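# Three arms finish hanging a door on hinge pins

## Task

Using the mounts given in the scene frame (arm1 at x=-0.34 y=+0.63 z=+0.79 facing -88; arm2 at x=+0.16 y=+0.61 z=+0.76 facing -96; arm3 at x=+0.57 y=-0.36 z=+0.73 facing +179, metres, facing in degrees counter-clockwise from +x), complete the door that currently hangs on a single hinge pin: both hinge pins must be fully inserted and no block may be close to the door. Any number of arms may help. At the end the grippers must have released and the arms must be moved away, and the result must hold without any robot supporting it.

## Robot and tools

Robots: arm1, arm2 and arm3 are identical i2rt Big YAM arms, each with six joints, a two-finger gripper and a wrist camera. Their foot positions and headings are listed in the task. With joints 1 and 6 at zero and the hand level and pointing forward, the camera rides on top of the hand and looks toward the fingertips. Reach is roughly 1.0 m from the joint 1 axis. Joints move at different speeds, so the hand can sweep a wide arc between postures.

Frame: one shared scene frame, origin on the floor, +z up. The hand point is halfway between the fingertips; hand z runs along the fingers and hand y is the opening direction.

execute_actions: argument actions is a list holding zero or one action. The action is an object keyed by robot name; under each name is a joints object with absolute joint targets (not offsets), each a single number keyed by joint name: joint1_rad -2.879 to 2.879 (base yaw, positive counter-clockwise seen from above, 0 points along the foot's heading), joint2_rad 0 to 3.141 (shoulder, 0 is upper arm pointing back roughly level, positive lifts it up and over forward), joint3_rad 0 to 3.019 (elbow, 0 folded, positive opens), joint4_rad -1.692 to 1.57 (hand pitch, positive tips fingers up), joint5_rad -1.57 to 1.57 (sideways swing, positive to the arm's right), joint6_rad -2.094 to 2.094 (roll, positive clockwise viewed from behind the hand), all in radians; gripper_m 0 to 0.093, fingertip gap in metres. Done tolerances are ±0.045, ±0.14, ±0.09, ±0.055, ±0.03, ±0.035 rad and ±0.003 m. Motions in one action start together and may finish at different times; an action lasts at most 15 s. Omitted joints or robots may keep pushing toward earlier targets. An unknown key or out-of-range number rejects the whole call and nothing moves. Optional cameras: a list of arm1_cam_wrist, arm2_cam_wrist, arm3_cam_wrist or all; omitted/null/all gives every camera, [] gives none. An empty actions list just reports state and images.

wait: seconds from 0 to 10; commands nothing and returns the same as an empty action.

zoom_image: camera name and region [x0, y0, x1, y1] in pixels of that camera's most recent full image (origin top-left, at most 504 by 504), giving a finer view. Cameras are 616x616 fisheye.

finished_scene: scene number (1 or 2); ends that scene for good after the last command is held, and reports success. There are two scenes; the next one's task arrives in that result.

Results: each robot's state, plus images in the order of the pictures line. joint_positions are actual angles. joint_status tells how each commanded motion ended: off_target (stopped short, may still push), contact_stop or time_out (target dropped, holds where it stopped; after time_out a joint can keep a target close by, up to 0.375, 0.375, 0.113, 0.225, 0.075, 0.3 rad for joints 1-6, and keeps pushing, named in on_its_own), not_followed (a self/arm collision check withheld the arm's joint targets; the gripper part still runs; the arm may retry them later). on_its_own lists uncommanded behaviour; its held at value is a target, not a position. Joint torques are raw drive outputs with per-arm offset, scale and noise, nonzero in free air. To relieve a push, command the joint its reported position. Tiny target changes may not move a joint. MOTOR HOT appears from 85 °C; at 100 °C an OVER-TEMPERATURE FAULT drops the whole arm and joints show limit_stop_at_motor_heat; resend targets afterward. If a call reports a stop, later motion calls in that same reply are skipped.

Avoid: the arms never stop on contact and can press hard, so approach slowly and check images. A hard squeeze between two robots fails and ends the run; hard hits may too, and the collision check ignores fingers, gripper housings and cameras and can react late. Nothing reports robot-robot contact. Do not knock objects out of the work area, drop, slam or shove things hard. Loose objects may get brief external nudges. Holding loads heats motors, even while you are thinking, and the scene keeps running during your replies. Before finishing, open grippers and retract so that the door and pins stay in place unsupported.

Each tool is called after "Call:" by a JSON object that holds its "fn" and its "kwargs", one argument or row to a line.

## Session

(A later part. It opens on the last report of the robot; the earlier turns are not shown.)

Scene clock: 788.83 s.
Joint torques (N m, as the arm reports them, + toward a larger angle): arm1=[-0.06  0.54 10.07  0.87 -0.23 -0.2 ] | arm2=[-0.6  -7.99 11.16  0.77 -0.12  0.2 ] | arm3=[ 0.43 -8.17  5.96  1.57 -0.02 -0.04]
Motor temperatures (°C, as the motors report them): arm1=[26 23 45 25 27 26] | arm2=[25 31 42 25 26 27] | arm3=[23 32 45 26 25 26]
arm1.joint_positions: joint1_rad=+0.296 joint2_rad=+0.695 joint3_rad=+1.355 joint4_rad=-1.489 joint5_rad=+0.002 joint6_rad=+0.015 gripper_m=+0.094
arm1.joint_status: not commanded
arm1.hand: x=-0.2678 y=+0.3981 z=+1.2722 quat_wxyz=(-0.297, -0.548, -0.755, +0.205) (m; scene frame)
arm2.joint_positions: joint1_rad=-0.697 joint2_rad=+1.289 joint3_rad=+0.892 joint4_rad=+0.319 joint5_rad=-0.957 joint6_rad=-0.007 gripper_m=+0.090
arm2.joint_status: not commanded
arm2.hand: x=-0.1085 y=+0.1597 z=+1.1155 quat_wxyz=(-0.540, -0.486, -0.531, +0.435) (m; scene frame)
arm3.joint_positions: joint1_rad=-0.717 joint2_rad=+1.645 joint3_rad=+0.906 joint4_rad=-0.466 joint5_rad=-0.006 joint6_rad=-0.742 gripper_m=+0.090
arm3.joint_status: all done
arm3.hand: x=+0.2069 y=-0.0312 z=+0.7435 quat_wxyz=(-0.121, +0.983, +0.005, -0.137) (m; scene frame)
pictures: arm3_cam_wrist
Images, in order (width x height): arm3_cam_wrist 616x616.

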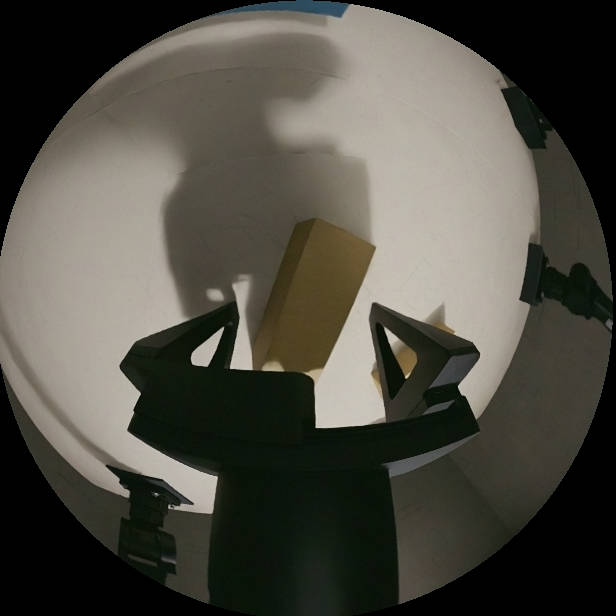

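Call:
{"fn": "execute_actions", "kwargs": {
  "actions": [
    {"arm3":{"joints":{"gripper_m":0.0}}}
  ],
  "cameras": []
}}

Call:
{"fn": "execute_actions", "kwargs": {
  "actions": [
    {"arm3":{"joints":{"joint2_rad":1.33,"joint3_rad":0.72,"joint4_rad":-0.55}}}
  ],
  "cameras": []
}}

Call:
{"fn": "execute_actions", "kwargs": {
  "actions": [
    {"arm3":{"joints":{"joint2_rad":1.41,"joint3_rad":0.59,"joint4_rad":-0.41}}}
  ],
  "cameras": ["arm3_cam_wrist"]
}}

Scene clock: 795.37 s.
Joint torques (N m, as the arm reports them, + toward a larger angle): arm1=[-0.08  0.53 10.11  0.92 -0.23 -0.21] | arm2=[-0.49 -7.94 11.31  0.73 -0.13  0.2 ] | arm3=[-0.27 -8.78  6.2   1.35 -0.08 -0.01]
Motor temperatures (°C, as the motors report them): arm1=[26 23 45 25 27 26] | arm2=[25 31 43 25 26 27] | arm3=[23 32 43 26 25 26]
arm1.joint_positions: joint1_rad=+0.296 joint2_rad=+0.695 joint3_rad=+1.355 joint4_rad=-1.489 joint5_rad=+0.002 joint6_rad=+0.015 gripper_m=+0.094
arm1.joint_status: not commanded
arm1.hand: x=-0.2678 y=+0.3981 z=+1.2722 quat_wxyz=(-0.297, -0.548, -0.755, +0.205) (m; scene frame)
arm2.joint_positions: joint1_rad=-0.697 joint2_rad=+1.289 joint3_rad=+0.892 joint4_rad=+0.319 joint5_rad=-0.957 joint6_rad=-0.007 gripper_m=+0.090
arm2.joint_status: not commanded
arm2.hand: x=-0.1085 y=+0.1597 z=+1.1155 quat_wxyz=(-0.540, -0.486, -0.531, +0.435) (m; scene frame)
arm3.joint_positions: joint1_rad=-0.717 joint2_rad=+1.652 joint3_rad=+0.900 joint4_rad=-0.461 joint5_rad=-0.006 joint6_rad=-0.743 gripper_m=+0.034
arm3.joint_status: gripper_m off_target (ended at +0.034, target +0.000)
arm3.hand: x=+0.2089 y=-0.0329 z=+0.7384 quat_wxyz=(-0.118, +0.984, +0.005, -0.134) (m; scene frame)
pictures: none
No camera images: the call's "cameras" was empty. Leave "cameras" out to get every camera's image.

Scene clock: 796.40 s.
Joint torques (N m, as the arm reports them, + toward a larger angle): arm1=[ 0.01  0.43 10.09  0.89 -0.22 -0.2 ] | arm2=[-0.63 -8.07 11.29  0.84 -0.12  0.18] | arm3=[-0.21 -7.6   9.03  1.01 -0.09  0.01]
Motor temperatures (°C, as the motors report them): arm1=[26 23 45 25 27 26] | arm2=[25 31 43 25 26 27] | arm3=[23 32 43 26 25 26]
arm1.joint_positions: joint1_rad=+0.296 joint2_rad=+0.695 joint3_rad=+1.355 joint4_rad=-1.489 joint5_rad=+0.002 joint6_rad=+0.015 gripper_m=+0.094
arm1.joint_status: not commanded
arm1.hand: x=-0.2678 y=+0.3981 z=+1.2722 quat_wxyz=(-0.297, -0.548, -0.755, +0.205) (m; scene frame)
arm2.joint_positions: joint1_rad=-0.697 joint2_rad=+1.289 joint3_rad=+0.892 joint4_rad=+0.319 joint5_rad=-0.957 joint6_rad=-0.007 gripper_m=+0.090
arm2.joint_status: not commanded
arm2.hand: x=-0.1085 y=+0.1597 z=+1.1155 quat_wxyz=(-0.540, -0.486, -0.531, +0.435) (m; scene frame)
arm3.joint_positions: joint1_rad=-0.717 joint2_rad=+1.335 joint3_rad=+0.703 joint4_rad=-0.549 joint5_rad=-0.006 joint6_rad=-0.744 gripper_m=+0.034
arm3.joint_status: all done
arm3.hand: x=+0.2716 y=-0.0894 z=+0.7887 quat_wxyz=(-0.129, +0.981, +0.006, -0.145) (m; scene frame)
pictures: none
No camera images: the call's "cameras" was empty. Leave "cameras" out to get every camera's image.

Scene clock: 797.30 s.
Joint torques (N m, as the arm reports them, + toward a larger angle): arm1=[ 0.08  0.37 10.08  0.83 -0.22 -0.2 ] | arm2=[-0.56 -7.92 11.33  0.8  -0.09  0.17] | arm3=[-0.06 -6.3   6.22  1.52 -0.06  0.  ]
Motor temperatures (°C, as the motors report them): arm1=[26 23 45 25 27 26] | arm2=[25 31 43 25 26 27] | arm3=[23 32 43 26 25 26]
arm1.joint_positions: joint1_rad=+0.296 joint2_rad=+0.695 joint3_rad=+1.355 joint4_rad=-1.489 joint5_rad=+0.002 joint6_rad=+0.015 gripper_m=+0.094
arm1.joint_status: not commanded
arm1.hand: x=-0.2678 y=+0.3981 z=+1.2722 quat_wxyz=(-0.297, -0.548, -0.755, +0.205) (m; scene frame)
arm2.joint_positions: joint1_rad=-0.697 joint2_rad=+1.289 joint3_rad=+0.892 joint4_rad=+0.319 joint5_rad=-0.957 joint6_rad=-0.007 gripper_m=+0.090
arm2.joint_status: not commanded
arm2.hand: x=-0.1085 y=+0.1597 z=+1.1155 quat_wxyz=(-0.540, -0.486, -0.531, +0.435) (m; scene frame)
arm3.joint_positions: joint1_rad=-0.717 joint2_rad=+1.398 joint3_rad=+0.597 joint4_rad=-0.426 joint5_rad=-0.006 joint6_rad=-0.743 gripper_m=+0.034
arm3.joint_status: all done
arm3.hand: x=+0.2929 y=-0.1086 z=+0.7366 quat_wxyz=(-0.113, +0.985, +0.006, -0.129) (m; scene frame)
pictures: arm3_cam_wrist
Images, in order (width x height): arm3_cam_wrist 616x616.

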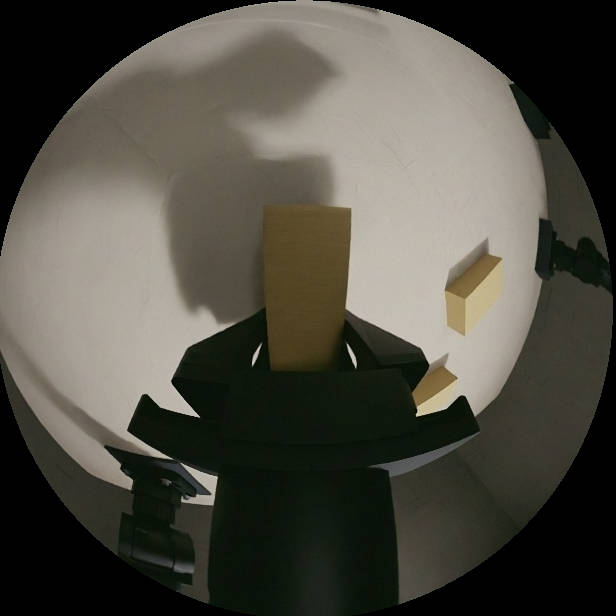

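Call:
{"fn": "execute_actions", "kwargs": {
  "actions": [
    {"arm3":{"joints":{"gripper_m":0.07}}}
  ],
  "cameras": []
}}

Call:
{"fn": "execute_actions", "kwargs": {
  "actions": [
    {"arm3":{"joints":{"joint2_rad":0.9,"joint3_rad":0.9,"joint4_rad":-1.0,"joint6_rad":0}},"arm2":{"joints":{"joint1_rad":-0.3,"joint2_rad":0.8,"joint3_rad":1.2,"joint4_rad":-1.2,"joint5_rad":0}}}
  ]
}}

Scene clock: 802.27 s.
Joint torques (N m, as the arm reports them, + toward a larger angle): arm1=[ 0.23  0.52 10.11  0.89 -0.23 -0.21] | arm2=[-0.21 -8.3  11.41  0.87 -0.11  0.22] | arm3=[ 0.01 -6.13  6.33  1.07 -0.19  0.02]
Motor temperatures (°C, as the motors report them): arm1=[26 23 45 25 27 26] | arm2=[25 31 43 25 26 27] | arm3=[23 32 42 26 25 26]
arm1.joint_positions: joint1_rad=+0.296 joint2_rad=+0.695 joint3_rad=+1.355 joint4_rad=-1.489 joint5_rad=+0.002 joint6_rad=+0.015 gripper_m=+0.094
arm1.joint_status: not commanded
arm1.hand: x=-0.2678 y=+0.3981 z=+1.2722 quat_wxyz=(-0.297, -0.548, -0.755, +0.205) (m; scene frame)
arm2.joint_positions: joint1_rad=-0.697 joint2_rad=+1.289 joint3_rad=+0.892 joint4_rad=+0.319 joint5_rad=-0.957 joint6_rad=-0.007 gripper_m=+0.090
arm2.joint_status: not commanded
arm2.hand: x=-0.1085 y=+0.1597 z=+1.1155 quat_wxyz=(-0.540, -0.486, -0.531, +0.435) (m; scene frame)
arm3.joint_positions: joint1_rad=-0.717 joint2_rad=+1.394 joint3_rad=+0.597 joint4_rad=-0.411 joint5_rad=-0.003 joint6_rad=-0.744 gripper_m=+0.070
arm3.joint_status: all done
arm3.hand: x=+0.2904 y=-0.1057 z=+0.7391 quat_wxyz=(-0.121, +0.984, +0.006, -0.134) (m; scene frame)
pictures: none
No camera images: the call's "cameras" was empty. Leave "cameras" out to get every camera's image.

Scene clock: 804.07 s.
Joint torques (N m, as the arm reports them, + toward a larger angle): arm1=[ 0.17  0.4  10.06  0.88 -0.24 -0.21] | arm2=[-0.73 -2.82 11.4   0.76  0.19  0.18] | arm3=[-0.11 -3.33 11.06  0.83 -0.13  0.1 ]
Motor temperatures (°C, as the motors report them): arm1=[26 23 45 25 27 26] | arm2=[25 31 43 25 26 27] | arm3=[23 32 42 26 25 26]
arm1.joint_positions: joint1_rad=+0.296 joint2_rad=+0.695 joint3_rad=+1.355 joint4_rad=-1.489 joint5_rad=+0.002 joint6_rad=+0.015 gripper_m=+0.094
arm1.joint_status: not commanded
arm1.hand: x=-0.2678 y=+0.3981 z=+1.2722 quat_wxyz=(-0.297, -0.548, -0.755, +0.205) (m; scene frame)
arm2.joint_positions: joint1_rad=-0.300 joint2_rad=+0.809 joint3_rad=+1.190 joint4_rad=-1.180 joint5_rad=-0.004 joint6_rad=-0.006 gripper_m=+0.090
arm2.joint_status: all done
arm2.hand: x=+0.0267 y=+0.3039 z=+1.1812 quat_wxyz=(-0.211, -0.773, -0.509, +0.313) (m; scene frame)
arm3.joint_positions: joint1_rad=-0.717 joint2_rad=+0.890 joint3_rad=+0.885 joint4_rad=-0.989 joint5_rad=-0.003 joint6_rad=-0.008 gripper_m=+0.070
arm3.joint_status: all done
arm3.hand: x=+0.3082 y=-0.1220 z=+0.9862 quat_wxyz=(-0.102, +0.897, -0.340, -0.265) (m; scene frame)
pictures: arm1_cam_wrist, arm2_cam_wrist, arm3_cam_wrist
Images, in order (width x height): arm1_cam_wrist 616x616, arm2_cam_wrist 616x616, arm3_cam_wrist 616x616.

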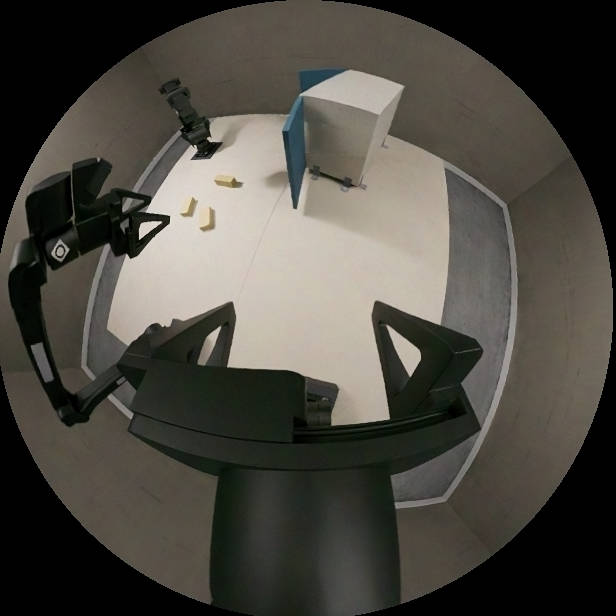

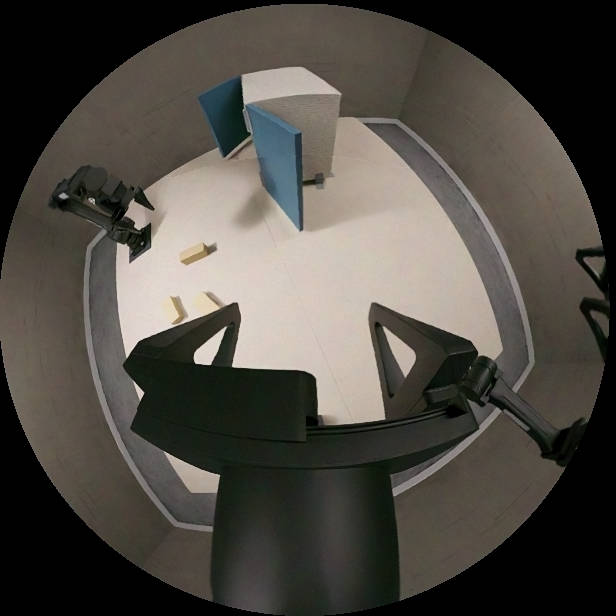

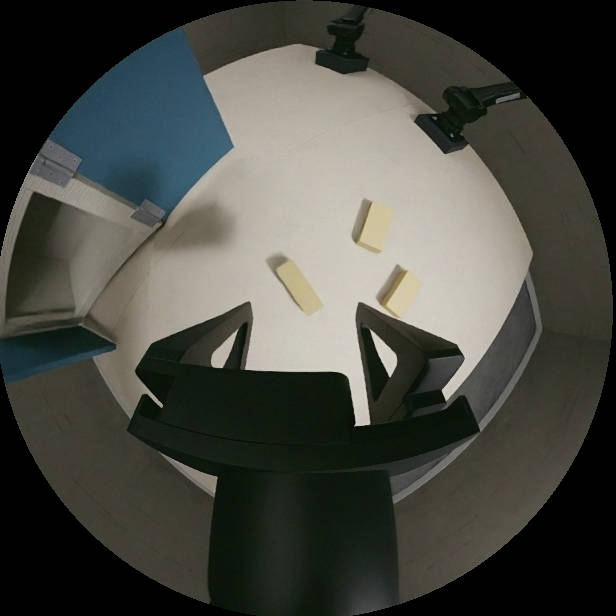

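Call:
{"fn": "finished_scene", "kwargs": {
  "scene": 1
}}

The scene is finished: the task was done.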